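## Task

Place the spacer inside the open cardboard box so that it stays there without the robot holding it. Once you stop, everything has to settle quickly. Release the part and move the gripper away at the end.

## Robot and tools

ROBOT. Two arms, left_arm and right_arm, each with six joints and a gripper. Whenever numbers are listed per joint, in commands or in results, the order is: waist, shoulder, elbow, wrist pitch, wrist yaw, wrist roll. For shoulder, wrist pitch and wrist roll, the sign you use and read is the opposite of the URDF sign. The ranges below use URDF signs: waist -2.618 to 3.054, shoulder 0.000 to 3.142 (so -3.142 to 0 in your numbers), elbow 0.000 to 3.142, wrist pitch -1.571 to 1.571, wrist yaw -1.571 to 1.571, wrist roll -2.094 to 2.094. A real joint end can sit up to 0.036 rad either side of the stated one.

FRAME. All reported gripper poses share one world frame. The origin is on the table top midway between the arms, +z points up, +x points out over the table, and left_arm is on the +y side. The arm names do not describe which side of an image they appear on. A gripper's fingers point along its own +z and close along its y. end_effector_position is the point between the finger pads, about 1 cm behind the tips. It is given in metres with a wxyz quaternion, and it gets less accurate at long reach.

execute_actions(actions). This is a list of up to 15 actions. Each action is a table of up to 15 rows, and each row is one 1/30 s control step. If a table has fewer than 15 rows, its last row repeats until the 0.5 s action is filled. Every row is one flat list of 14 numbers in [-1, 1], covering both arms even if only one moves: left_arm's six joint values and its opening, then right_arm's six joint values and its opening. Joint values are scaled offsets measured from that arm's angles at the start of the current action, not from the previous row. 1.0 equals 1.202 rad for the waist, 1.258 for the shoulder, 1.238 for the elbow, 2.073 for wrist pitch, and 2.022 for wrist yaw and wrist roll. Opening is not an offset: +1 is fully open and -1 is closed. An action is rejected for both arms if it would push any joint more than 0.036 rad beyond its range. If the first action fails that check against the last reported state, or any action is malformed, nothing in the call runs. An empty list just returns the current state and images.

move(target, speed, blocking). target is one 14-number row laid out like an execute_actions row. Its joint offsets count from the "Joint positions" of the most recent result that printed them. All joints follow paths that finish together, so the gripper moves along a curve. speed (0.01 to 2 rad/s, default 0.5) sets the peak rate of whichever joint has the largest change. A path takes between 0.5 and 10 s and stops at 10 s even if unfinished. Moves do not avoid obstacles or the other arm, and faster moves hit harder. Aiming past a contact point makes the arm press harder. The result adds a "move:" line giving the ending (done, off_target, moving, held, fault), limits=held or limits=none, and each arm's joint farthest from its target. With blocking=false the result comes after 0.5 s and the move keeps running. Check on it with wait(0), and use wait or stop before sending any new action or move.

wait(seconds): 0 to 10. The arms keep their last command, and the wait returns early if a running move ends. stop(): brakes a running move, which needs some room to slow down, while the fingers keep moving. zoom_image(camera, region): camera is cam_left_wrist or cam_right_wrist, and region is [x0, y0, x1, y1] in image pixels, at most 504 by 504. finished_scene(scene): ends the current scene, given by its number, and cannot be undone.

RESULTS. These include the state line, Joint positions (rad, then the finger gap in m, 0.094 when fully open), Joint velocities, Joint targets (where the joints are currently being driven), joint torques (offset and noisy), grip_measured (opening on the command scale, off by up to about 1 mm), and images from cam_left_wrist and cam_right_wrist (504x504), with calibration updates for cameras that moved. "joint sent to its limit" means a joint was stopped at its real end. "joint command not followed" means a clearance check changed some targets. MOTOR HOT appears from 75 °C. An OVER-TEMPERATURE FAULT stops an arm for 10 s at 90 °C, and at 100 °C the arm goes limp and falls.

MOTION NOTES. Each joint's target can lead its measured angle by at most 0.202 (waist), 0.258 (shoulder), 0.238 (elbow), 0.573 (wrist pitch) or 0.522 rad (wrist yaw, wrist roll), so large changes take several actions. Targets are also scaled back whenever they would move the gripper more than 70 mm in one step. An arm given zero offsets can slowly sag. To hold it, send offsets that bring it back to the wanted angles.

GRIPPING. To hold an object, command an opening about 0.03 below grip_measured. A smaller margin gives a lighter grip. Each pad pushes up to roughly 50-62 N, and less on parts thinner than about 2 mm. Objects may sometimes be tugged or nudged by outside forces.

AVOID. Do not let the arms collide or press on each other. Do not drop, slam or shove objects hard. Do not knock anything off the table. Avoid holding loads long enough to overheat. Finish by opening the gripper, backing away, and letting everything come to rest before finished_scene.

Each tool is called by a JSON object that holds its "api" and its "payload", one argument or row to a line.

## Session

{"api": "execute_actions", "payload": {
  "actions": []
}}

Scene clock: 0.00 s.
left_arm: end_effector_position=(+0.4650, +0.3389, +0.3191) grip_measured=+1.000 end_effector_quat_wxyz=(+0.418, -0.242, +0.875, -0.033) | right_arm: end_effector_position=(+0.3424, +0.2518, +0.2544) grip_measured=+1.000 end_effector_quat_wxyz=(+0.724, -0.631, +0.236, -0.148)
Joint names: [waist, shoulder, elbow, wrist pitch, wrist yaw, wrist roll]
Joint positions: left_arm=[ 0.095 -1.685  1.85   0.872 -0.066  0.407  0.094] | right_arm=[ 1.138 -2.112  1.405 -0.799 -0.044  1.411  0.094]
Joint velocities: left_arm=[ 0.017 -0.012 -0.017 -0.007  0.037  0.007  0.   ] | right_arm=[ 0.002  0.007  0.002  0.081 -0.007  0.051  0.   ]
Joint torques (N m, as the arm reports them, + toward a larger Joint positions number): no reading
Joint targets: left_arm=[0.095 -1.672 1.861 0.865 -0.070 0.404] | right_arm=[1.138 -2.093 1.418 -0.808 -0.043 1.403]

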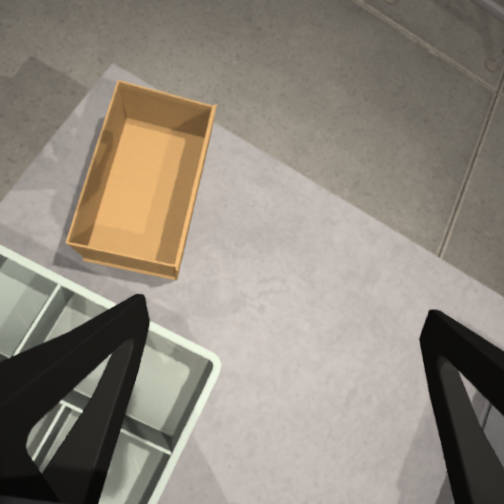

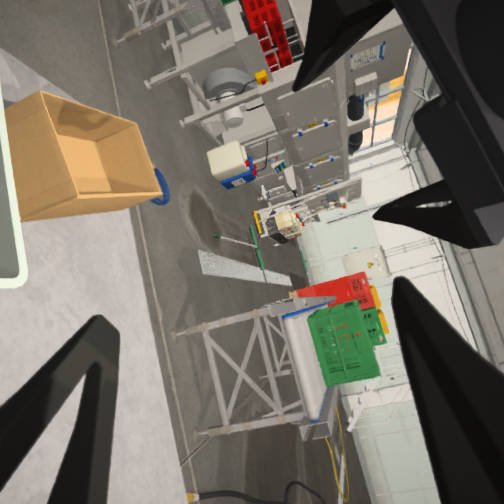

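{"api": "move", "payload": {
  "target": [0.1,0.3,-0.3,0.15,0.033,-0.2,1, -0.75,0.5,0,0.75,0,-0.69,1],
  "speed": 1.2
}}

Scene clock: 27.90 s.
left_arm: end_effector_position=(+0.3116, +0.3481, +0.2625) grip_measured=+1.000 end_effector_quat_wxyz=(+0.274, -0.109, +0.955, +0.032) | right_arm: end_effector_position=(+0.4069, -0.2327, +0.2313) grip_measured=+1.000 end_effector_quat_wxyz=(+0.352, -0.053, +0.934, +0.029)
Joint names: [waist, shoulder, elbow, wrist pitch, wrist yaw, wrist roll]
Joint positions: left_arm=[ 0.206 -1.33   1.49   1.171 -0.007  0.01   0.094] | right_arm=[ 0.241 -1.502  1.405  0.754 -0.044  0.025  0.094]
Joint velocities: left_arm=[-0.017  0.032  0.002  0.037  0.066 -0.022  0.   ] | right_arm=[-0.002  0.002 -0.007  0.022  0.022 -0.022  0.   ]
Joint torques (N m, as the arm reports them, + toward a larger Joint positions number): left_arm=[ 0.7   6.82  6.12 -1.11  0.01 -0.1 ] | right_arm=[-0.44  7.14  6.05 -1.68 -0.02 -0.06]
Joint targets: left_arm=[0.215 -1.308 1.479 1.183 0.000 0.002] | right_arm=[0.236 -1.483 1.405 0.756 -0.044 0.016]
move: off_target (left_arm); limits=none; left_arm: farthest joint: the shoulder, 0.023 radians from its target (0.378 radians at the start); right_arm: farthest joint: the shoulder, 0.019 radians from its target (0.629 radians at the start)
camera_calibration (this result's frames):
cam_left_wrist: T_world_to_cam=[[0.272724, -0.959801, -0.0663581, 0.27692], [-0.961466, -0.274385, 0.0171817, 0.417013], [-0.0346987, 0.0591152, -0.997648, 0.369068], [0, 0, 0, 1]] pos_world=[0.338227, 0.358392, 0.37941]
cam_right_wrist: T_world_to_cam=[[-0.0618188, -0.983109, -0.172263, -0.165688], [-0.98939, 0.0376254, 0.140326, 0.39853], [-0.131475, 0.17911, -0.975005, 0.42542], [0, 0, 0, 1]] pos_world=[0.439991, -0.254081, 0.33032]

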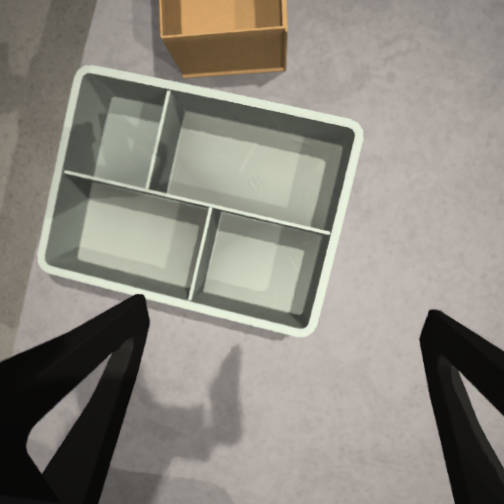

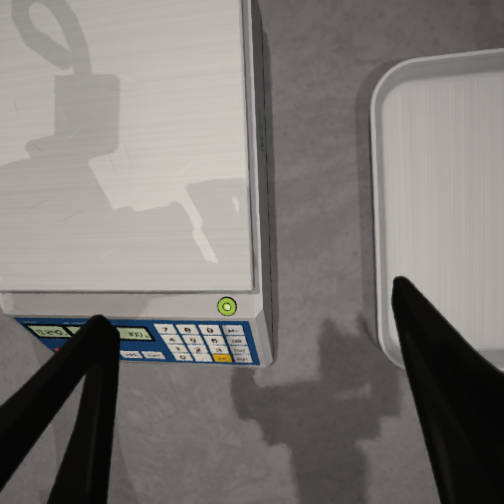

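{"api": "move", "payload": {
  "target": [-0.55,0,0.1,0,0,0,1, -0.45,0,0.15,0.1,0,0,1],
  "speed": 1.2
}}

Scene clock: 36.20 s.
left_arm: end_effector_position=(+0.2979, +0.1376, +0.2961) grip_measured=+1.000 end_effector_quat_wxyz=(+0.311, +0.202, +0.926, -0.070) | right_arm: end_effector_position=(+0.3526, -0.4417, +0.2568) grip_measured=+1.000 end_effector_quat_wxyz=(+0.318, +0.200, +0.925, -0.058)
Joint names: [waist, shoulder, elbow, wrist pitch, wrist yaw, wrist roll]
Joint positions: left_arm=[-0.451 -1.334  1.584  1.171 -0.004  0.01   0.094] | right_arm=[-0.296 -1.509  1.555  0.958 -0.044  0.024  0.094]
Joint velocities: left_arm=[-0.017  0.012 -0.002  0.051 -0.022  0.125  0.   ] | right_arm=[-0.017  0.002  0.012  0.037  0.022  0.051  0.   ]
Joint torques (N m, as the arm reports them, + toward a larger Joint positions number): left_arm=[-0.43  5.23  9.28 -1.37 -0.06 -0.05] | right_arm=[-0.38  5.91  8.64 -1.51  0.    0.01]
Joint targets: left_arm=[-0.456 -1.330 1.613 1.171 -0.007 0.011] | right_arm=[-0.300 -1.502 1.591 0.961 -0.044 0.025]
move: off_target (left_arm, right_arm); limits=none; left_arm: farthest joint: the elbow, 0.030 radians from its target (0.124 radians at the start); right_arm: farthest joint: the elbow, 0.036 radians from its target (0.186 radians at the start)
camera_calibration (this result's frames):
cam_left_wrist: T_world_to_cam=[[-0.366409, -0.92864, -0.0580807, 0.26447], [-0.92621, 0.369981, -0.0724481, 0.272842], [0.0887669, 0.0272493, -0.99568, 0.381564], [0, 0, 0, 1]] pos_world=[0.315742, 0.134253, 0.415043]
cam_right_wrist: T_world_to_cam=[[-0.565873, -0.80797, -0.164235, -0.117143], [-0.821111, 0.534235, 0.200923, 0.493501], [-0.0745999, 0.248552, -0.965741, 0.488818], [0, 0, 0, 1]] pos_world=[0.375397, -0.479791, 0.353676]

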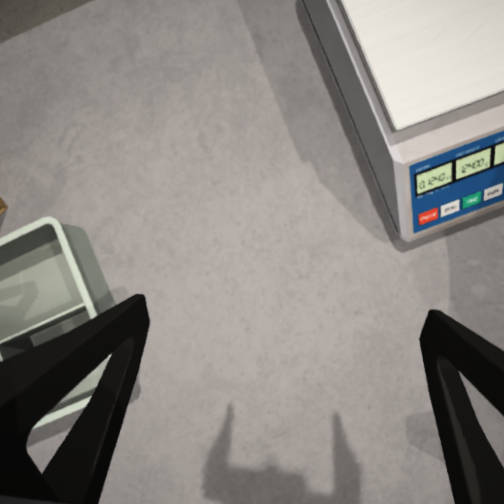

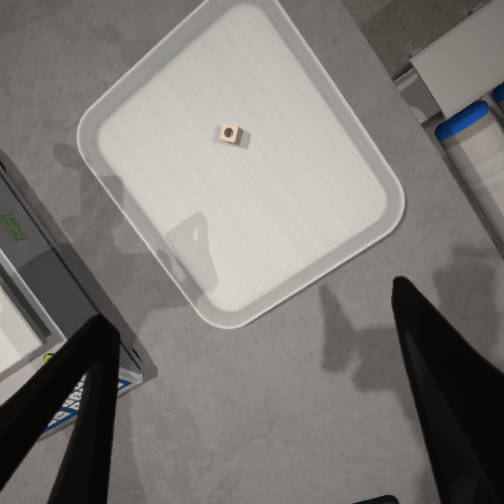

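{"api": "move", "payload": {
  "target": [0.4,0,0,0,0,0,1, 0.063,-0.52,0.27,0.017,0,0,0.2],
  "speed": 1
}}

Scene clock: 66.90 s.
left_arm: end_effector_position=(+0.3287, +0.2902, +0.2961) grip_measured=+1.000 end_effector_quat_wxyz=(+0.319, -0.021, +0.947, +0.006) | right_arm: end_effector_position=(+0.4427, -0.4507, +0.0683) grip_measured=+0.202 end_effector_quat_wxyz=(+0.123, +0.182, +0.976, -0.004)
Joint names: [waist, shoulder, elbow, wrist pitch, wrist yaw, wrist roll]
Joint positions: left_arm=[ 0.024 -1.334  1.584  1.171 -0.005  0.01   0.094] | right_arm=[-0.229 -2.189  1.853  0.991 -0.044  0.024  0.056]
Joint velocities: left_arm=[ 0.002  0.002 -0.007 -0.007 -0.022  0.11   0.   ] | right_arm=[ 0.002 -0.012  0.002  0.051  0.022  0.007  0.   ]
Joint torques (N m, as the arm reports them, + toward a larger Joint positions number): left_arm=[ 0.46  4.97  6.87 -1.36 -0.04 -0.05] | right_arm=[ 0.83 12.4   8.29 -0.86 -0.02  0.  ]
Joint targets: left_arm=[0.030 -1.334 1.584 1.171 -0.004 0.010] | right_arm=[-0.221 -2.163 1.889 0.993 -0.044 0.024]
move: off_target (right_arm); limits=none; left_arm: farthest joint: the waist, 0.006 radians from its target (0.481 radians at the start); right_arm: farthest joint: the elbow, 0.037 radians from its target (0.335 radians at the start)
camera_calibration (this result's frames):
cam_left_wrist: T_world_to_cam=[[0.0990242, -0.993371, -0.0583833, 0.283365], [-0.992863, -0.0947145, -0.0724669, 0.40167], [0.0664568, 0.0651426, -0.995661, 0.371003], [0, 0, 0, 1]] pos_world=[0.346087, 0.295363, 0.415044]
cam_right_wrist: T_world_to_cam=[[-0.560245, -0.823129, -0.0926561, -0.118552], [-0.704247, 0.414444, 0.576431, 0.478827], [-0.436076, 0.388195, -0.811876, 0.528276], [0, 0, 0, 1]] pos_world=[0.501162, -0.501104, 0.141899]

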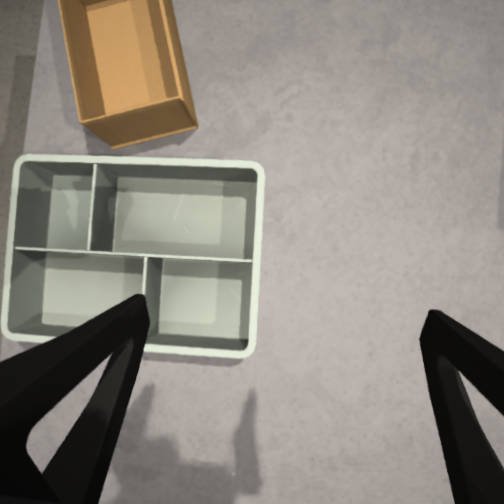

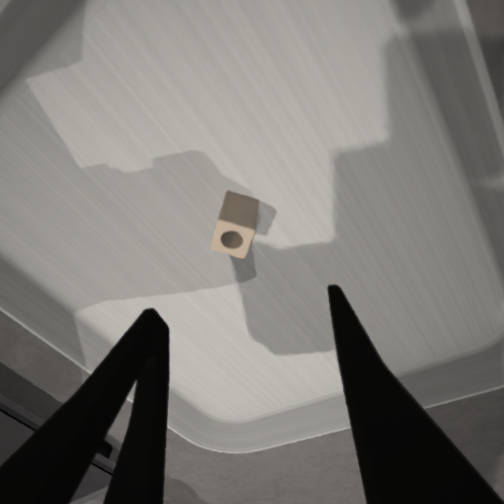

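{"api": "move", "payload": {
  "target": [0,0,0,0,0,0,1, 0.022,-0.012,-0.028,-0.048,0,-0.2,0.0]
}}

Scene clock: 96.83 s.
left_arm: end_effector_position=(+0.3287, +0.2902, +0.2961) grip_measured=+1.000 end_effector_quat_wxyz=(+0.319, -0.021, +0.947, +0.006) | right_arm: end_effector_position=(+0.4578, -0.4484, +0.0605) grip_measured=+0.002 end_effector_quat_wxyz=(+0.145, +0.361, +0.921, +0.021)
Joint names: [waist, shoulder, elbow, wrist pitch, wrist yaw, wrist roll]
Joint positions: left_arm=[ 0.024 -1.334  1.584  1.171 -0.005  0.01   0.094] | right_arm=[-0.213 -2.203  1.831  0.909 -0.044 -0.372  0.047]
Joint velocities: left_arm=[-0.017  0.007 -0.007  0.022 -0.037 -0.022  0.   ] | right_arm=[ 0.012 -0.002  0.007  0.066 -0.051 -0.022 -0.   ]
Joint torques (N m, as the arm reports them, + toward a larger Joint positions number): left_arm=[-0.03  4.95  6.87 -1.36 -0.03 -0.04] | right_arm=[ 0.9  10.64  4.52 -1.18 -0.01 -0.12]
Joint targets: left_arm=[0.024 -1.334 1.584 1.171 -0.005 0.010] | right_arm=[-0.203 -2.204 1.818 0.892 -0.044 -0.380]
move: done; limits=none; left_arm: farthest joint: the waist, 0.000 radians from its target (0.000 radians at the start); right_arm: farthest joint: the wrist pitch, 0.017 radians from its target (0.099 radians at the start)
camera_calibration (this result's frames):
cam_left_wrist: T_world_to_cam=[[0.0990242, -0.993371, -0.0583833, 0.283365], [-0.992863, -0.0947145, -0.0724669, 0.40167], [0.0664568, 0.0651426, -0.995661, 0.371003], [0, 0, 0, 1]] pos_world=[0.346087, 0.295363, 0.415044]
cam_right_wrist: T_world_to_cam=[[-0.805822, -0.558047, -0.198076, 0.128701], [-0.555891, 0.597632, 0.577772, 0.507138], [-0.204047, 0.57569, -0.791799, 0.5042], [0, 0, 0, 1]] pos_world=[0.488504, -0.521524, 0.131707]

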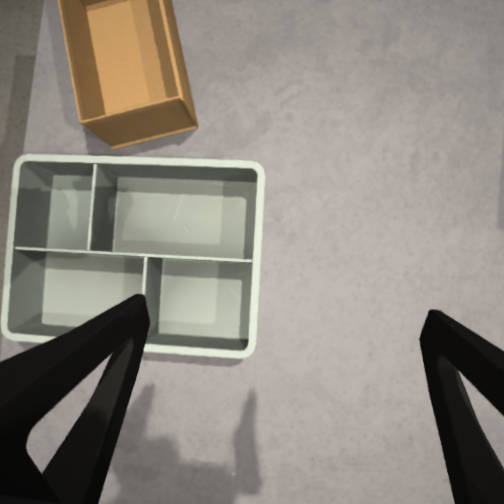

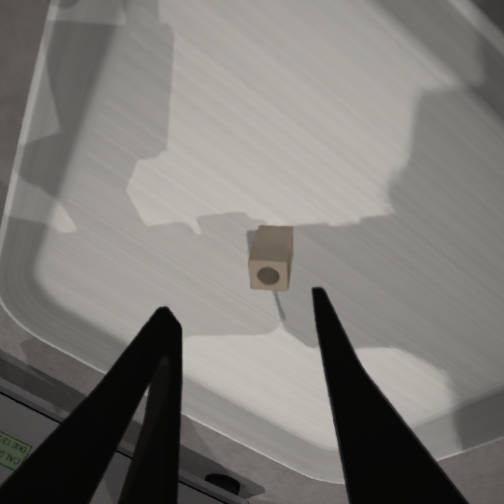

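{"api": "move", "payload": {
  "target": [0,0,0,0,0,0,1, 0.008,-0.006,-0.117,-0.064,0,-0.04,0.0],
  "speed": 0.25
}}

Scene clock: 108.93 s.
left_arm: end_effector_position=(+0.3287, +0.2902, +0.2961) grip_measured=+1.000 end_effector_quat_wxyz=(+0.319, -0.021, +0.947, +0.006) | right_arm: end_effector_position=(+0.4460, -0.4436, +0.0188) grip_measured=+0.002 end_effector_quat_wxyz=(+0.127, +0.396, +0.909, +0.026)
Joint names: [waist, shoulder, elbow, wrist pitch, wrist yaw, wrist roll]
Joint positions: left_arm=[ 0.024 -1.334  1.584  1.171 -0.005  0.01   0.094] | right_arm=[-0.213 -2.218  1.697  0.793 -0.044 -0.444  0.047]
Joint velocities: left_arm=[-0.002 -0.007 -0.007  0.051  0.007  0.022  0.   ] | right_arm=[-0.002  0.027 -0.007 -0.066 -0.11   0.007 -0.001]
Joint torques (N m, as the arm reports them, + toward a larger Joint positions number): left_arm=[-0.05  4.92  6.87 -1.36 -0.05 -0.03] | right_arm=[ 0.86 11.28  4.57 -1.18 -0.02 -0.05]
Joint targets: left_arm=[0.024 -1.334 1.584 1.171 -0.005 0.010] | right_arm=[-0.204 -2.211 1.686 0.776 -0.044 -0.453]
move: done; limits=none; left_arm: farthest joint: the waist, 0.000 radians from its target (0.000 radians at the start); right_arm: farthest joint: the wrist pitch, 0.017 radians from its target (0.133 radians at the start)
camera_calibration (this result's frames):
cam_left_wrist: T_world_to_cam=[[0.0990242, -0.993371, -0.0583833, 0.283365], [-0.992863, -0.0947145, -0.0724669, 0.40167], [0.0664568, 0.0651426, -0.995661, 0.371003], [0, 0, 0, 1]] pos_world=[0.346087, 0.295363, 0.415044]
cam_right_wrist: T_world_to_cam=[[-0.847901, -0.494086, -0.192207, 0.160605], [-0.497203, 0.615273, 0.611742, 0.502818], [-0.183994, 0.614263, -0.767351, 0.473763], [0, 0, 0, 1]] pos_world=[0.473349, -0.521033, 0.0868173]

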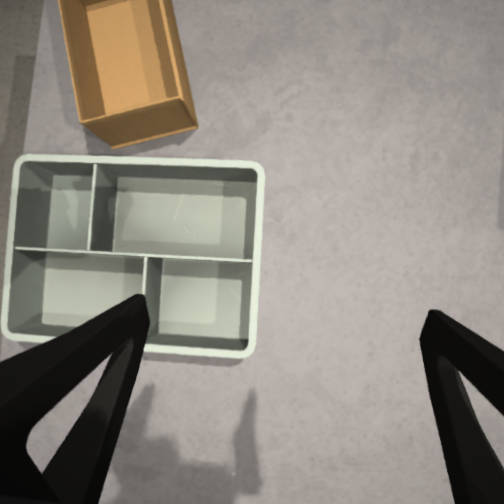

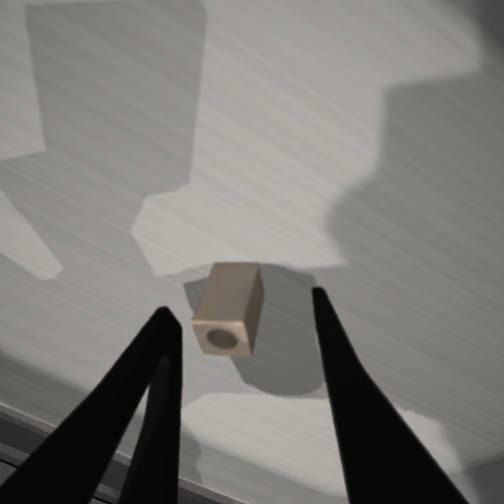

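{"api": "move", "payload": {
  "target": [0,0,0,0,0,0,1, 0.02,0.005,-0.008,-0.018,0,0,-0.25],
  "speed": 0.1
}}

Scene clock: 116.67 s.
left_arm: end_effector_position=(+0.3287, +0.2902, +0.2961) grip_measured=+1.000 end_effector_quat_wxyz=(+0.319, -0.021, +0.947, +0.006) | right_arm: end_effector_position=(+0.4531, -0.4384, +0.0201) grip_measured=-0.248 end_effector_quat_wxyz=(+0.137, +0.388, +0.911, +0.027)
Joint names: [waist, shoulder, elbow, wrist pitch, wrist yaw, wrist roll]
Joint positions: left_arm=[ 0.024 -1.334  1.584  1.171 -0.005  0.01   0.094] | right_arm=[-0.198 -2.218  1.697  0.773 -0.044 -0.444  0.035]
Joint velocities: left_arm=[ 0.007  0.017 -0.002  0.022  0.051  0.081  0.   ] | right_arm=[-0.012  0.002  0.002 -0.037 -0.037 -0.007 -0.   ]
Joint torques (N m, as the arm reports them, + toward a larger Joint positions number): left_arm=[-0.01  4.95  6.85 -1.36 -0.04 -0.04] | right_arm=[ 0.78 11.12  4.61 -1.12 -0.03  0.  ]
Joint targets: left_arm=[0.024 -1.334 1.584 1.171 -0.005 0.010] | right_arm=[-0.189 -2.212 1.687 0.756 -0.044 -0.444]
move: done; limits=none; left_arm: farthest joint: the waist, 0.000 radians from its target (0.000 radians at the start); right_arm: farthest joint: the wrist pitch, 0.017 radians from its target (0.037 radians at the start)
camera_calibration (this result's frames):
cam_left_wrist: T_world_to_cam=[[0.0990242, -0.993371, -0.0583833, 0.283365], [-0.992863, -0.0947145, -0.0724669, 0.40167], [0.0664568, 0.0651426, -0.995661, 0.371003], [0, 0, 0, 1]] pos_world=[0.346087, 0.295363, 0.415044]
cam_right_wrist: T_world_to_cam=[[-0.836521, -0.508405, -0.204344, 0.158254], [-0.517944, 0.612003, 0.59765, 0.510603], [-0.178789, 0.605786, -0.775279, 0.46698], [0, 0, 0, 1]] pos_world=[0.480337, -0.514924, 0.0892162]

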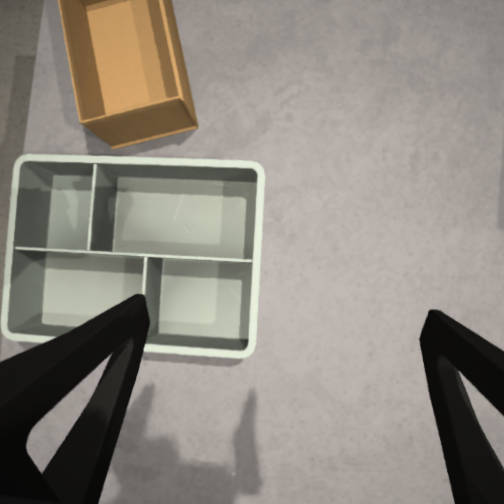

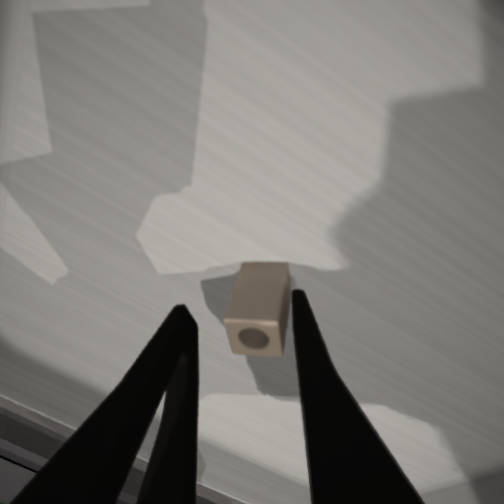

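Close.

{"api": "move", "payload": {
  "target": [0,0,0,0,0,0,1, -0.008,0.005,-0.008,0,0,0,-0.72],
  "speed": 0.1
}}

Scene clock: 124.27 s.
left_arm: end_effector_position=(+0.3287, +0.2902, +0.2961) grip_measured=+1.000 end_effector_quat_wxyz=(+0.319, -0.021, +0.947, +0.006) | right_arm: end_effector_position=(+0.4532, -0.4383, +0.0201) grip_measured=-0.699 end_effector_quat_wxyz=(+0.137, +0.388, +0.911, +0.027)
Joint names: [waist, shoulder, elbow, wrist pitch, wrist yaw, wrist roll]
Joint positions: left_arm=[ 0.024 -1.334  1.584  1.171 -0.005  0.01   0.094] | right_arm=[-0.198 -2.218  1.697  0.773 -0.044 -0.444  0.014]
Joint velocities: left_arm=[ 0.002 -0.007 -0.007 -0.066  0.037  0.066  0.   ] | right_arm=[-0.027  0.002  0.007 -0.007  0.007  0.007  0.   ]
Joint torques (N m, as the arm reports them, + toward a larger Joint positions number): left_arm=[-0.03  4.92  6.86 -1.36 -0.04 -0.03] | right_arm=[-0.91 11.14  4.62 -0.96 -0.01  0.  ]
Joint targets: left_arm=[0.024 -1.334 1.584 1.171 -0.005 0.010] | right_arm=[-0.207 -2.212 1.687 0.773 -0.044 -0.444]
move: done; limits=none; left_arm: farthest joint: the waist, 0.000 radians from its target (0.000 radians at the start); right_arm: farthest joint: the waist, 0.010 radians from its target (0.010 radians at the start)
camera_calibration (this result's frames):
cam_left_wrist: T_world_to_cam=[[0.0990242, -0.993371, -0.0583833, 0.283365], [-0.992863, -0.0947145, -0.0724669, 0.40167], [0.0664568, 0.0651426, -0.995661, 0.371003], [0, 0, 0, 1]] pos_world=[0.346087, 0.295363, 0.415044]
cam_right_wrist: T_world_to_cam=[[-0.836255, -0.508752, -0.204572, 0.158188], [-0.518391, 0.611887, 0.597382, 0.510734], [-0.178744, 0.605612, -0.775426, 0.466846], [0, 0, 0, 1]] pos_world=[0.480491, -0.514761, 0.0892622]

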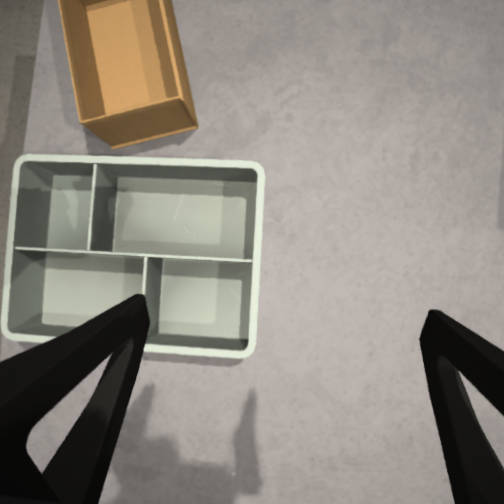

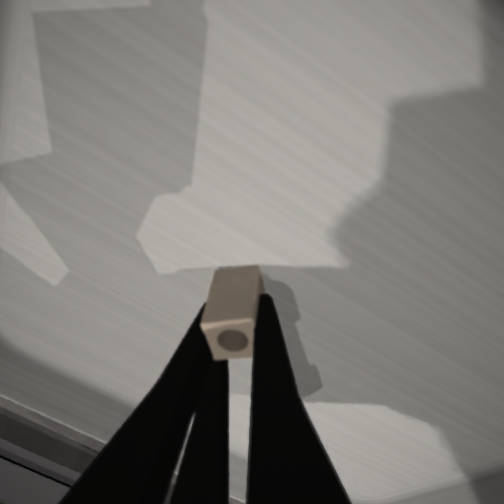

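{"api": "move", "payload": {
  "target": [0.3,0,0,0,0,0,1, 0,0.34,0.02,0,0,0,-0.73],
  "speed": 0.8
}}

{"api": "move", "payload": {
  "target": [0,0,0,0,0,0,1, 1,0.01,0.01,0,0,0,-0.73],
  "speed": 1
}}

{"api": "move", "payload": {
  "target": [0,0,0,0,0,0,1, 0.1,-0.27,0,0,0,0,-0.73],
  "speed": 0.5
}}

Scene clock: 137.17 s.
left_arm: end_effector_position=(+0.3036, +0.4043, +0.2961) grip_measured=+1.000 end_effector_quat_wxyz=(+0.313, -0.188, +0.929, +0.062) | right_arm: end_effector_position=(+0.4514, -0.4378, +0.2204) grip_measured=-0.699 end_effector_quat_wxyz=(+0.339, +0.364, +0.867, +0.034)
Joint names: [waist, shoulder, elbow, wrist pitch, wrist yaw, wrist roll]
Joint positions: left_arm=[ 0.379 -1.334  1.584  1.171 -0.005  0.01   0.094] | right_arm=[-0.198 -1.796  1.697  0.778 -0.044 -0.444  0.014]
Joint velocities: left_arm=[ 0.012 -0.002  0.002  0.051 -0.022 -0.022  0.   ] | right_arm=[-0.002  0.007  0.002  0.051 -0.007  0.037  0.   ]
Joint torques (N m, as the arm reports them, + toward a larger Joint positions number): left_arm=[ 0.44  4.95  6.85 -1.37 -0.05 -0.05] | right_arm=[-0.04  8.37  8.04 -1.7  -0.02  0.  ]
Joint targets: left_arm=[0.385 -1.334 1.584 1.171 -0.004 0.010] | right_arm=[-0.198 -1.791 1.721 0.773 -0.044 -0.444]
move: off_target (right_arm); limits=none; left_arm: farthest joint: the waist, 0.005 radians from its target (0.360 radians at the start); right_arm: farthest joint: the elbow, 0.025 radians from its target (0.025 radians at the start)
camera_calibration (this result's frames):
cam_left_wrist: T_world_to_cam=[[0.438274, -0.896943, -0.0583833, 0.25723], [-0.897966, -0.434057, -0.0724669, 0.496005], [0.0396571, 0.0841866, -0.995661, 0.365669], [0, 0, 0, 1]] pos_world=[0.318157, 0.41523, 0.415044]
cam_right_wrist: T_world_to_cam=[[-0.711135, -0.556625, -0.429483, 0.170047], [-0.687813, 0.67733, 0.261032, 0.569151], [0.145604, 0.481033, -0.864527, 0.440203], [0, 0, 0, 1]] pos_world=[0.4483, -0.502603, 0.305033]

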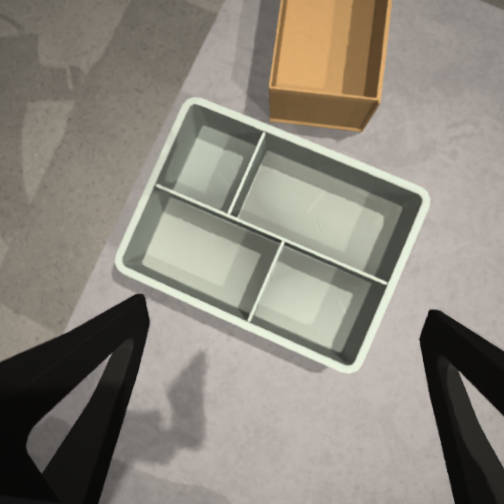

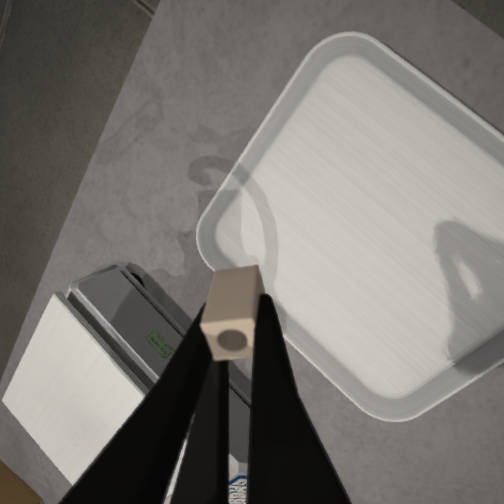

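Scene clock: 138.87 s.
left_arm: end_effector_position=(+0.3036, +0.4043, +0.2961) grip_measured=+1.000 end_effector_quat_wxyz=(+0.313, -0.188, +0.929, +0.062) | right_arm: end_effector_position=(+0.3100, +0.0994, +0.2205) grip_measured=-0.699 end_effector_quat_wxyz=(+0.257, -0.195, +0.920, +0.223)
Joint names: [waist, shoulder, elbow, wrist pitch, wrist yaw, wrist roll]
Joint positions: left_arm=[ 0.379 -1.334  1.584  1.171 -0.005  0.01   0.094] | right_arm=[ 1.012 -1.796  1.697  0.778 -0.052 -0.444  0.014]
Joint velocities: left_arm=[-0.002 -0.002  0.002  0.022  0.022  0.037  0.   ] | right_arm=[-0.002 -0.012  0.002 -0.022  0.022  0.051  0.   ]
Joint torques (N m, as the arm reports them, + toward a larger Joint positions number): left_arm=[-0.02  4.94  6.88 -1.37 -0.04 -0.04] | right_arm=[-0.85  9.03  6.98 -1.63  0.05  0.  ]
Joint targets: left_arm=[0.379 -1.334 1.584 1.171 -0.005 0.010] | right_arm=[1.004 -1.783 1.709 0.778 -0.044 -0.444]
move: done; limits=none; left_arm: farthest joint: the waist, 0.000 radians from its target (0.000 radians at the start); right_arm: farthest joint: the elbow, 0.013 radians from its target (0.013 radians at the start)
camera_calibration (this result's frames):
cam_left_wrist: T_world_to_cam=[[0.438274, -0.896943, -0.0583833, 0.25723], [-0.897966, -0.434057, -0.0724669, 0.496005], [0.0396571, 0.0841866, -0.995661, 0.365669], [0, 0, 0, 1]] pos_world=[0.318157, 0.41523, 0.415044]
cam_right_wrist: T_world_to_cam=[[0.271984, -0.858633, -0.434482, 0.0948329], [-0.873223, -0.40994, 0.263498, 0.273013], [-0.40436, 0.307732, -0.861275, 0.389451], [0, 0, 0, 1]] pos_world=[0.370086, 0.0734988, 0.304689]

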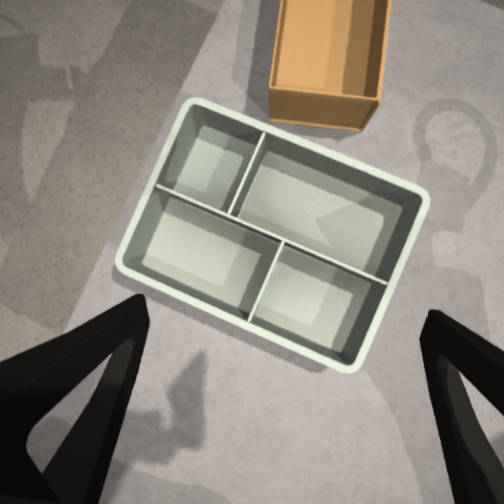

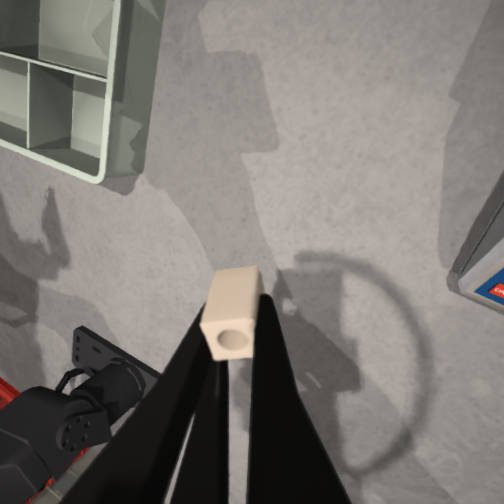

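Scene clock: 140.00 s.
left_arm: end_effector_position=(+0.3036, +0.4043, +0.2961) grip_measured=+1.000 end_effector_quat_wxyz=(+0.313, -0.188, +0.929, +0.062) | right_arm: end_effector_position=(+0.2686, +0.1376, +0.0488) grip_measured=-0.699 end_effector_quat_wxyz=(+0.109, -0.254, +0.953, +0.126)
Joint names: [waist, shoulder, elbow, wrist pitch, wrist yaw, wrist roll]
Joint positions: left_arm=[ 0.379 -1.334  1.584  1.171 -0.005  0.01   0.094] | right_arm=[ 1.126 -2.157  1.697  0.78  -0.052 -0.444  0.014]
Joint velocities: left_arm=[-0.022  0.022  0.012  0.007 -0.051 -0.051  0.   ] | right_arm=[-0.002  0.017 -0.007  0.081 -0.037 -0.007  0.001]
Joint torques (N m, as the arm reports them, + toward a larger Joint positions number): left_arm=[-0.03  4.94  6.85 -1.36 -0.04 -0.05] | right_arm=[ 0.41 11.83  5.7  -1.11 -0.02  0.  ]
Joint targets: left_arm=[0.379 -1.334 1.584 1.171 -0.005 0.010] | right_arm=[1.132 -2.135 1.697 0.778 -0.052 -0.444]
move: off_target (right_arm); limits=none; left_arm: farthest joint: the waist, 0.000 radians from its target (0.000 radians at the start); right_arm: farthest joint: the shoulder, 0.021 radians from its target (0.340 radians at the start)
camera_calibration (this result's frames):
cam_left_wrist: T_world_to_cam=[[0.438274, -0.896943, -0.0583833, 0.25723], [-0.897966, -0.434057, -0.0724669, 0.496005], [0.0396571, 0.0841866, -0.995661, 0.365669], [0, 0, 0, 1]] pos_world=[0.318157, 0.41523, 0.415044]
cam_right_wrist: T_world_to_cam=[[0.297032, -0.923421, -0.243033, 0.0571692], [-0.733431, -0.383614, 0.561177, 0.242027], [-0.611434, 0.0115605, -0.791211, 0.30601], [0, 0, 0, 1]] pos_world=[0.347634, 0.142098, 0.120192]

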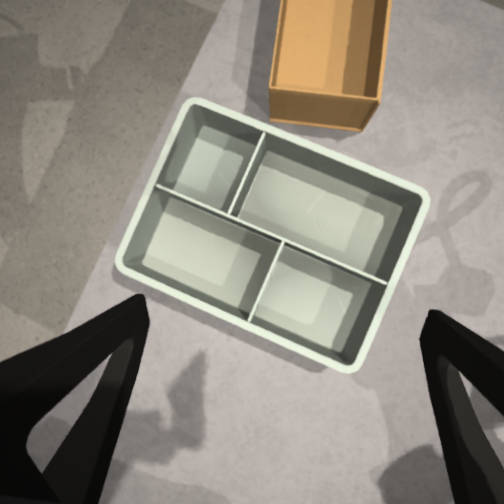

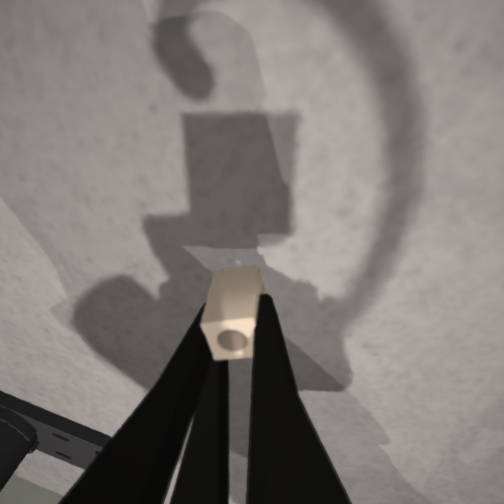

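{"api": "move", "payload": {
  "target": [0,0,0,0,0,0,1, 0,-0.036,0,0,0,0,-0.73],
  "speed": 0.1
}}

Scene clock: 144.73 s.
left_arm: end_effector_position=(+0.3036, +0.4043, +0.2961) grip_measured=+1.000 end_effector_quat_wxyz=(+0.313, -0.188, +0.929, +0.062) | right_arm: end_effector_position=(+0.2661, +0.1341, +0.0244) grip_measured=-0.699 end_effector_quat_wxyz=(+0.090, -0.255, +0.957, +0.109)
Joint names: [waist, shoulder, elbow, wrist pitch, wrist yaw, wrist roll]
Joint positions: left_arm=[ 0.379 -1.334  1.584  1.171 -0.005  0.01   0.094] | right_arm=[ 1.126 -2.209  1.697  0.78  -0.052 -0.444  0.014]
Joint velocities: left_arm=[ 0.002  0.012 -0.002  0.007  0.007  0.095  0.   ] | right_arm=[-0.002 -0.002 -0.002  0.037 -0.007  0.007  0.   ]
Joint torques (N m, as the arm reports them, + toward a larger Joint positions number): left_arm=[-0.02  4.95  6.85 -1.35 -0.04 -0.04] | right_arm=[-0.05 11.01  5.5  -0.98 -0.02  0.  ]
Joint targets: left_arm=[0.379 -1.334 1.584 1.171 -0.005 0.010] | right_arm=[1.126 -2.202 1.697 0.780 -0.052 -0.444]
move: done; limits=none; left_arm: farthest joint: the waist, 0.000 radians from its target (0.000 radians at the start); right_arm: farthest joint: the shoulder, 0.006 radians from its target (0.046 radians at the start)
camera_calibration (this result's frames):
cam_left_wrist: T_world_to_cam=[[0.438274, -0.896943, -0.0583833, 0.25723], [-0.897966, -0.434057, -0.0724669, 0.496005], [0.0396571, 0.0841866, -0.995661, 0.365669], [0, 0, 0, 1]] pos_world=[0.318157, 0.41523, 0.415044]
cam_right_wrist: T_world_to_cam=[[0.290229, -0.933084, -0.212419, 0.051104], [-0.716107, -0.359009, 0.598584, 0.243766], [-0.63479, -0.0216116, -0.772383, 0.295436], [0, 0, 0, 1]] pos_world=[0.347271, 0.141583, 0.0931308]

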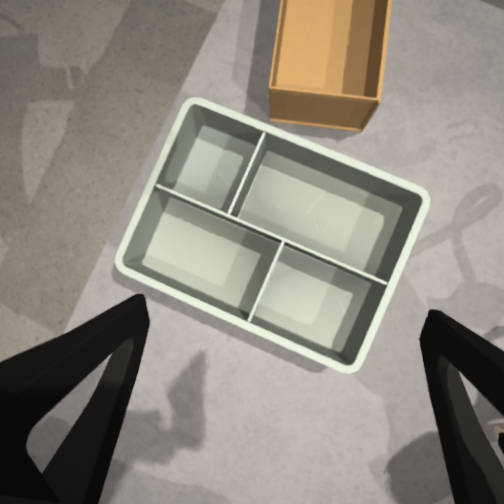

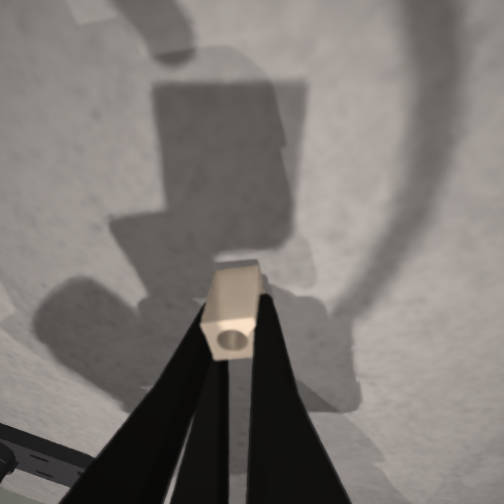

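{"api": "move", "payload": {
  "target": [0,0,0,0,0,0,1, 0,-0.008,0,0,0,0,-0.73],
  "speed": 0.1
}}

{"api": "move", "payload": {
  "target": [0,0,0,0,0,0,1, 0,0.005,0,0,0,0,-0.2]
}}

{"api": "move", "payload": {
  "target": [0,0,0,0,0,0,1, 0,0.36,0,0,0,0,-0.2],
  "speed": 0.8
}}

{"api": "move", "payload": {
  "target": [-0.776,-0.2,-0.4,-0.14,0,-0.24,0, -1,0.2,0,0,0,0.2,1],
  "speed": 1
}}

Scene clock: 159.50 s.
left_arm: end_effector_position=(+0.3036, +0.4043, +0.2961) grip_measured=+1.000 end_effector_quat_wxyz=(+0.313, -0.188, +0.929, +0.062) | right_arm: end_effector_position=(+0.2655, +0.1331, +0.0187) grip_measured=-0.699 end_effector_quat_wxyz=(+0.085, -0.255, +0.957, +0.106)
Joint names: [waist, shoulder, elbow, wrist pitch, wrist yaw, wrist roll]
Joint positions: left_arm=[ 0.379 -1.334  1.584  1.171 -0.005  0.01   0.094] | right_arm=[ 1.126 -2.221  1.697  0.78  -0.052 -0.444  0.014]
Joint velocities: left_arm=[-0.002  0.007  0.017 -0.066 -0.007  0.066  0.   ] | right_arm=[-0.022  0.002  0.002 -0.007  0.022  0.066 -0.001]
Joint torques (N m, as the arm reports them, + toward a larger Joint positions number): left_arm=[-0.04  4.96  6.89 -1.36 -0.04 -0.04] | right_arm=[-0.24 10.98  5.35 -0.95 -0.03  0.  ]
Joint targets: left_arm=[0.379 -1.334 1.584 1.171 -0.005 0.010] | right_arm=[1.126 -2.219 1.697 0.780 -0.052 -0.444]
move: done; limits=none; left_arm: farthest joint: the waist, 0.000 radians from its target (0.000 radians at the start); right_arm: farthest joint: the shoulder, 0.002 radians from its target (0.011 radians at the start)
camera_calibration (this result's frames):
cam_left_wrist: T_world_to_cam=[[0.438274, -0.896943, -0.0583833, 0.25723], [-0.897966, -0.434057, -0.0724669, 0.496005], [0.0396571, 0.0841866, -0.995661, 0.365669], [0, 0, 0, 1]] pos_world=[0.318157, 0.41523, 0.415044]
cam_right_wrist: T_world_to_cam=[[0.288761, -0.935168, -0.205129, 0.0497143], [-0.71187, -0.352991, 0.607155, 0.24426], [-0.640201, -0.0292976, -0.767649, 0.292943], [0, 0, 0, 1]] pos_world=[0.347068, 0.141295, 0.0867708]

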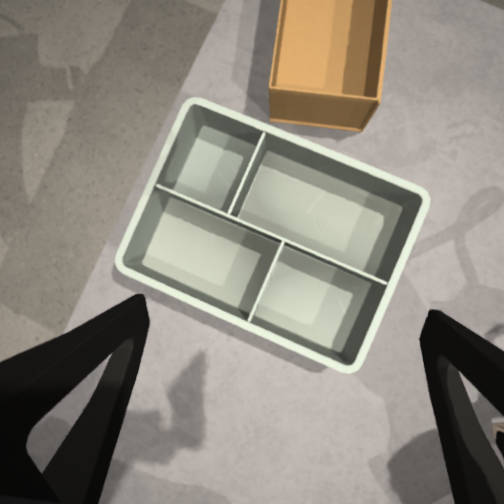

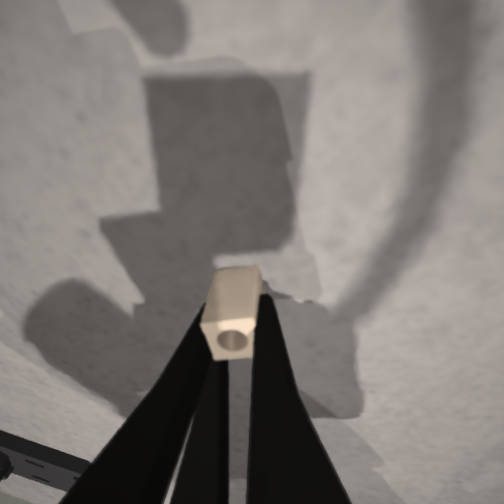

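Scene clock: 160.20 s.
left_arm: end_effector_position=(+0.3036, +0.4043, +0.2961) grip_measured=+1.000 end_effector_quat_wxyz=(+0.313, -0.188, +0.929, +0.062) | right_arm: end_effector_position=(+0.2653, +0.1329, +0.0177) grip_measured=-0.202 end_effector_quat_wxyz=(+0.084, -0.255, +0.958, +0.105)
Joint names: [waist, shoulder, elbow, wrist pitch, wrist yaw, wrist roll]
Joint positions: left_arm=[ 0.379 -1.334  1.584  1.171 -0.005  0.01   0.094] | right_arm=[ 1.126 -2.223  1.697  0.78  -0.052 -0.444  0.037]
Joint velocities: left_arm=[-0.002 -0.002 -0.007 -0.037 -0.066 -0.051  0.   ] | right_arm=[-0.007 -0.002  0.012  0.022 -0.095 -0.022 -0.001]
Joint torques (N m, as the arm reports them, + toward a larger Joint positions number): left_arm=[-0.06  4.96  6.88 -1.36 -0.03 -0.04] | right_arm=[-0.09 11.28  5.34 -0.95 -0.03  0.  ]
Joint targets: left_arm=[0.379 -1.334 1.584 1.171 -0.005 0.010] | right_arm=[1.126 -2.214 1.697 0.780 -0.052 -0.444]
move: done; limits=none; left_arm: farthest joint: the waist, 0.000 radians from its target (0.000 radians at the start); right_arm: farthest joint: the shoulder, 0.008 radians from its target (0.006 radians at the start)
camera_calibration (this result's frames):
cam_left_wrist: T_world_to_cam=[[0.438274, -0.896943, -0.0583833, 0.25723], [-0.897966, -0.434057, -0.0724669, 0.496005], [0.0396571, 0.0841866, -0.995661, 0.365669], [0, 0, 0, 1]] pos_world=[0.318157, 0.41523, 0.415044]
cam_right_wrist: T_world_to_cam=[[0.288492, -0.93555, -0.203759, 0.0494549], [-0.711069, -0.351853, 0.608752, 0.244226], [-0.641212, -0.0307334, -0.766748, 0.292572], [0, 0, 0, 1]] pos_world=[0.346995, 0.141191, 0.0857323]

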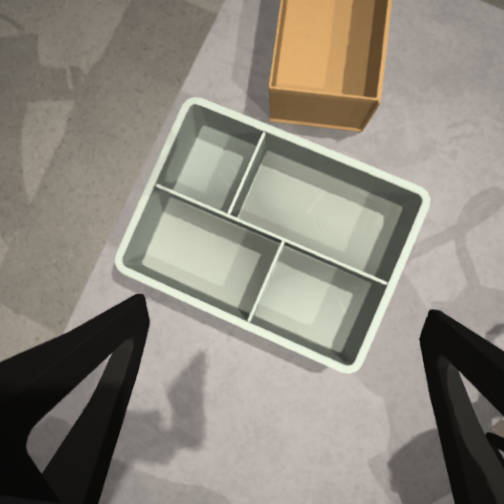

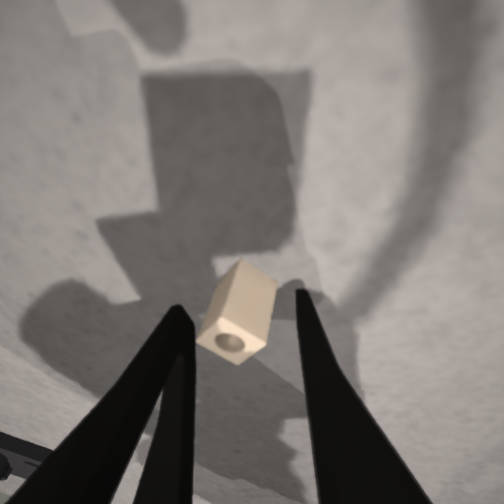

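Scene clock: 161.30 s.
left_arm: end_effector_position=(+0.3036, +0.4043, +0.2961) grip_measured=+1.000 end_effector_quat_wxyz=(+0.313, -0.188, +0.929, +0.062) | right_arm: end_effector_position=(+0.2635, +0.1303, +0.2289) grip_measured=-0.202 end_effector_quat_wxyz=(+0.249, -0.247, +0.905, +0.242)
Joint names: [waist, shoulder, elbow, wrist pitch, wrist yaw, wrist roll]
Joint positions: left_arm=[ 0.379 -1.334  1.584  1.171 -0.005  0.01   0.094] | right_arm=[ 1.126 -1.775  1.697  0.785 -0.052 -0.444  0.037]
Joint velocities: left_arm=[ 0.012  0.002  0.012  0.051 -0.037 -0.007  0.   ] | right_arm=[ 0.007  0.012  0.027 -0.022  0.051 -0.066 -0.002]
Joint torques (N m, as the arm reports them, + toward a larger Joint positions number): left_arm=[-0.05  4.94  6.87 -1.36 -0.04 -0.04] | right_arm=[-0.01  8.31  5.93 -1.73 -0.02  0.  ]
Joint targets: left_arm=[0.379 -1.334 1.584 1.171 -0.005 0.010] | right_arm=[1.126 -1.770 1.697 0.780 -0.052 -0.444]
move: done; limits=none; left_arm: farthest joint: the waist, 0.000 radians from its target (0.000 radians at the start); right_arm: farthest joint: the shoulder, 0.005 radians from its target (0.452 radians at the start)
camera_calibration (this result's frames):
cam_left_wrist: T_world_to_cam=[[0.438274, -0.896943, -0.0583833, 0.25723], [-0.897966, -0.434057, -0.0724669, 0.496005], [0.0396571, 0.0841866, -0.995661, 0.365669], [0, 0, 0, 1]] pos_world=[0.318157, 0.41523, 0.415044]
cam_right_wrist: T_world_to_cam=[[0.371931, -0.81704, -0.440582, 0.107363], [-0.822485, -0.510099, 0.25163, 0.245189], [-0.430332, 0.268783, -0.861725, 0.380379], [0, 0, 0, 1]] pos_world=[0.325422, 0.110551, 0.313387]

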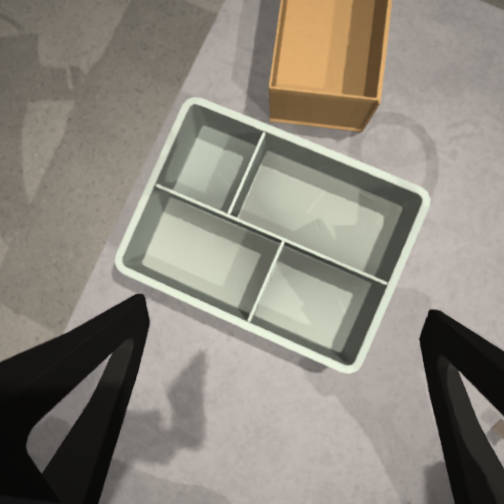

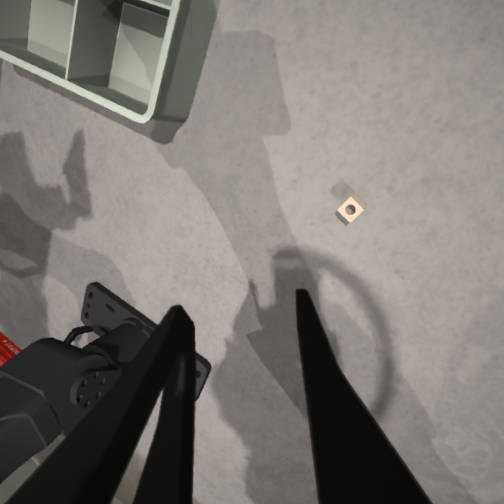

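Scene clock: 163.33 s.
left_arm: end_effector_position=(+0.2655, +0.1190, +0.0740) grip_measured=+0.002 end_effector_quat_wxyz=(+0.085, +0.482, +0.872, +0.000) | right_arm: end_effector_position=(+0.4291, -0.3696, +0.3313) grip_measured=+1.000 end_effector_quat_wxyz=(+0.451, +0.121, +0.884, -0.021)
Joint names: [waist, shoulder, elbow, wrist pitch, wrist yaw, wrist roll]
Joint positions: left_arm=[-0.551 -1.59   1.094  0.906 -0.007 -0.467  0.047] | right_arm=[-0.076 -1.546  1.697  0.786 -0.05  -0.052  0.094]
Joint velocities: left_arm=[-0.022  0.002  0.002 -0.007 -0.037  0.022  0.   ] | right_arm=[ 0.002 -0.012  0.012 -0.022 -0.066  0.022  0.   ]
Joint torques (N m, as the arm reports them, + toward a larger Joint positions number): left_arm=[-0.21  7.79  6.2  -0.87 -0.02 -0.11] | right_arm=[ 0.1   7.52  5.92 -1.93 -0.05  0.15]
Joint targets: left_arm=[-0.553 -1.585 1.088 0.881 -0.005 -0.475] | right_arm=[-0.076 -1.524 1.697 0.785 -0.052 -0.040]
move: off_target (left_arm, right_arm); limits=none; left_arm: farthest joint: the wrist pitch, 0.025 radians from its target (0.290 radians at the start); right_arm: farthest joint: the shoulder, 0.022 radians from its target (0.252 radians at the start)
camera_calibration (this result's frames):
cam_left_wrist: T_world_to_cam=[[-0.821497, -0.546877, -0.161459, 0.30547], [-0.559979, 0.72033, 0.409326, 0.0590619], [-0.107548, 0.426674, -0.897988, 0.161179], [0, 0, 0, 1]] pos_world=[0.301351, 0.0557397, 0.169882]
cam_right_wrist: T_world_to_cam=[[-0.359724, -0.896172, -0.259759, -0.0927931], [-0.919967, 0.387127, -0.0615914, 0.577852], [0.155756, 0.216814, -0.963707, 0.437374], [0, 0, 0, 1]] pos_world=[0.430101, -0.40169, 0.432987]

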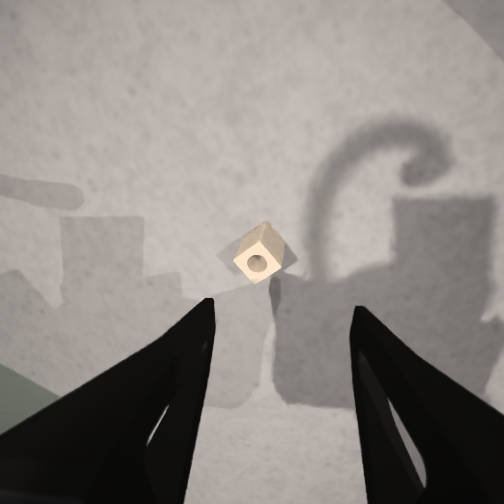

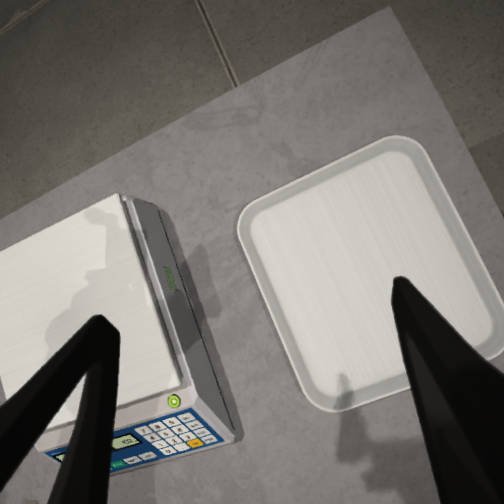

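{"api": "move", "payload": {
  "target": [0.041,-0.03,-0.02,-0.037,0,0.345,0, 0,0,0,0,0,0,1],
  "speed": 0.8
}}

Scene clock: 175.67 s.
left_arm: end_effector_position=(+0.2770, +0.1270, +0.0614) grip_measured=+0.002 end_effector_quat_wxyz=(+0.080, +0.139, +0.987, -0.027) | right_arm: end_effector_position=(+0.4291, -0.3696, +0.3313) grip_measured=+1.000 end_effector_quat_wxyz=(+0.451, +0.120, +0.884, -0.021)
Joint names: [waist, shoulder, elbow, wrist pitch, wrist yaw, wrist roll]
Joint positions: left_arm=[-0.511 -1.626  1.08   0.855 -0.007  0.222  0.047] | right_arm=[-0.076 -1.546  1.697  0.786 -0.05  -0.051  0.094]
Joint velocities: left_arm=[ 0.017 -0.002 -0.012 -0.022  0.022  0.037 -0.001] | right_arm=[-0.002  0.007 -0.017  0.037 -0.037 -0.007  0.   ]
Joint torques (N m, as the arm reports them, + toward a larger Joint positions number): left_arm=[ 0.64  7.59  5.82 -0.84 -0.05  0.05] | right_arm=[-0.03  5.92  5.85 -1.91 -0.01  0.  ]
Joint targets: left_arm=[-0.502 -1.627 1.070 0.829 -0.007 0.230] | right_arm=[-0.076 -1.546 1.697 0.786 -0.050 -0.052]
move: off_target (left_arm); limits=none; left_arm: farthest joint: the wrist pitch, 0.026 radians from its target (0.076 radians at the start); right_arm: farthest joint: the wrist roll, 0.001 radians from its target (0.001 radians at the start)
camera_calibration (this result's frames):
cam_left_wrist: T_world_to_cam=[[-0.257833, -0.964939, -0.0491497, 0.207345], [-0.890637, 0.217644, 0.399246, 0.220995], [-0.374551, 0.146713, -0.915525, 0.258259], [0, 0, 0, 1]] pos_world=[0.347018, 0.114087, 0.158402]
cam_right_wrist: T_world_to_cam=[[-0.359347, -0.896491, -0.259177, -0.0932653], [-0.920148, 0.386674, -0.0617228, 0.577807], [0.155551, 0.216302, -0.963855, 0.437322], [0, 0, 0, 1]] pos_world=[0.430127, -0.401628, 0.433007]

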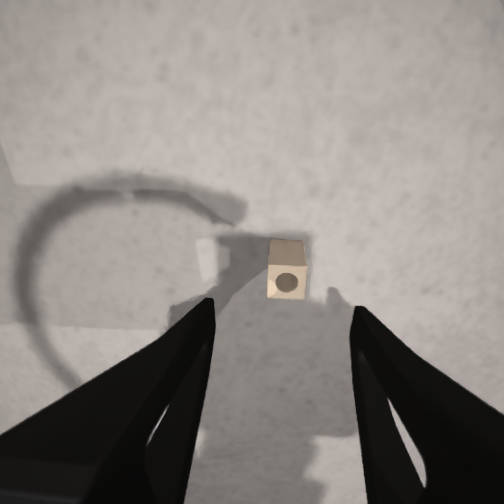

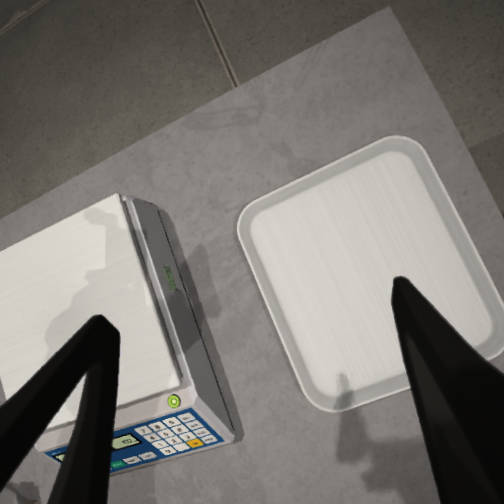

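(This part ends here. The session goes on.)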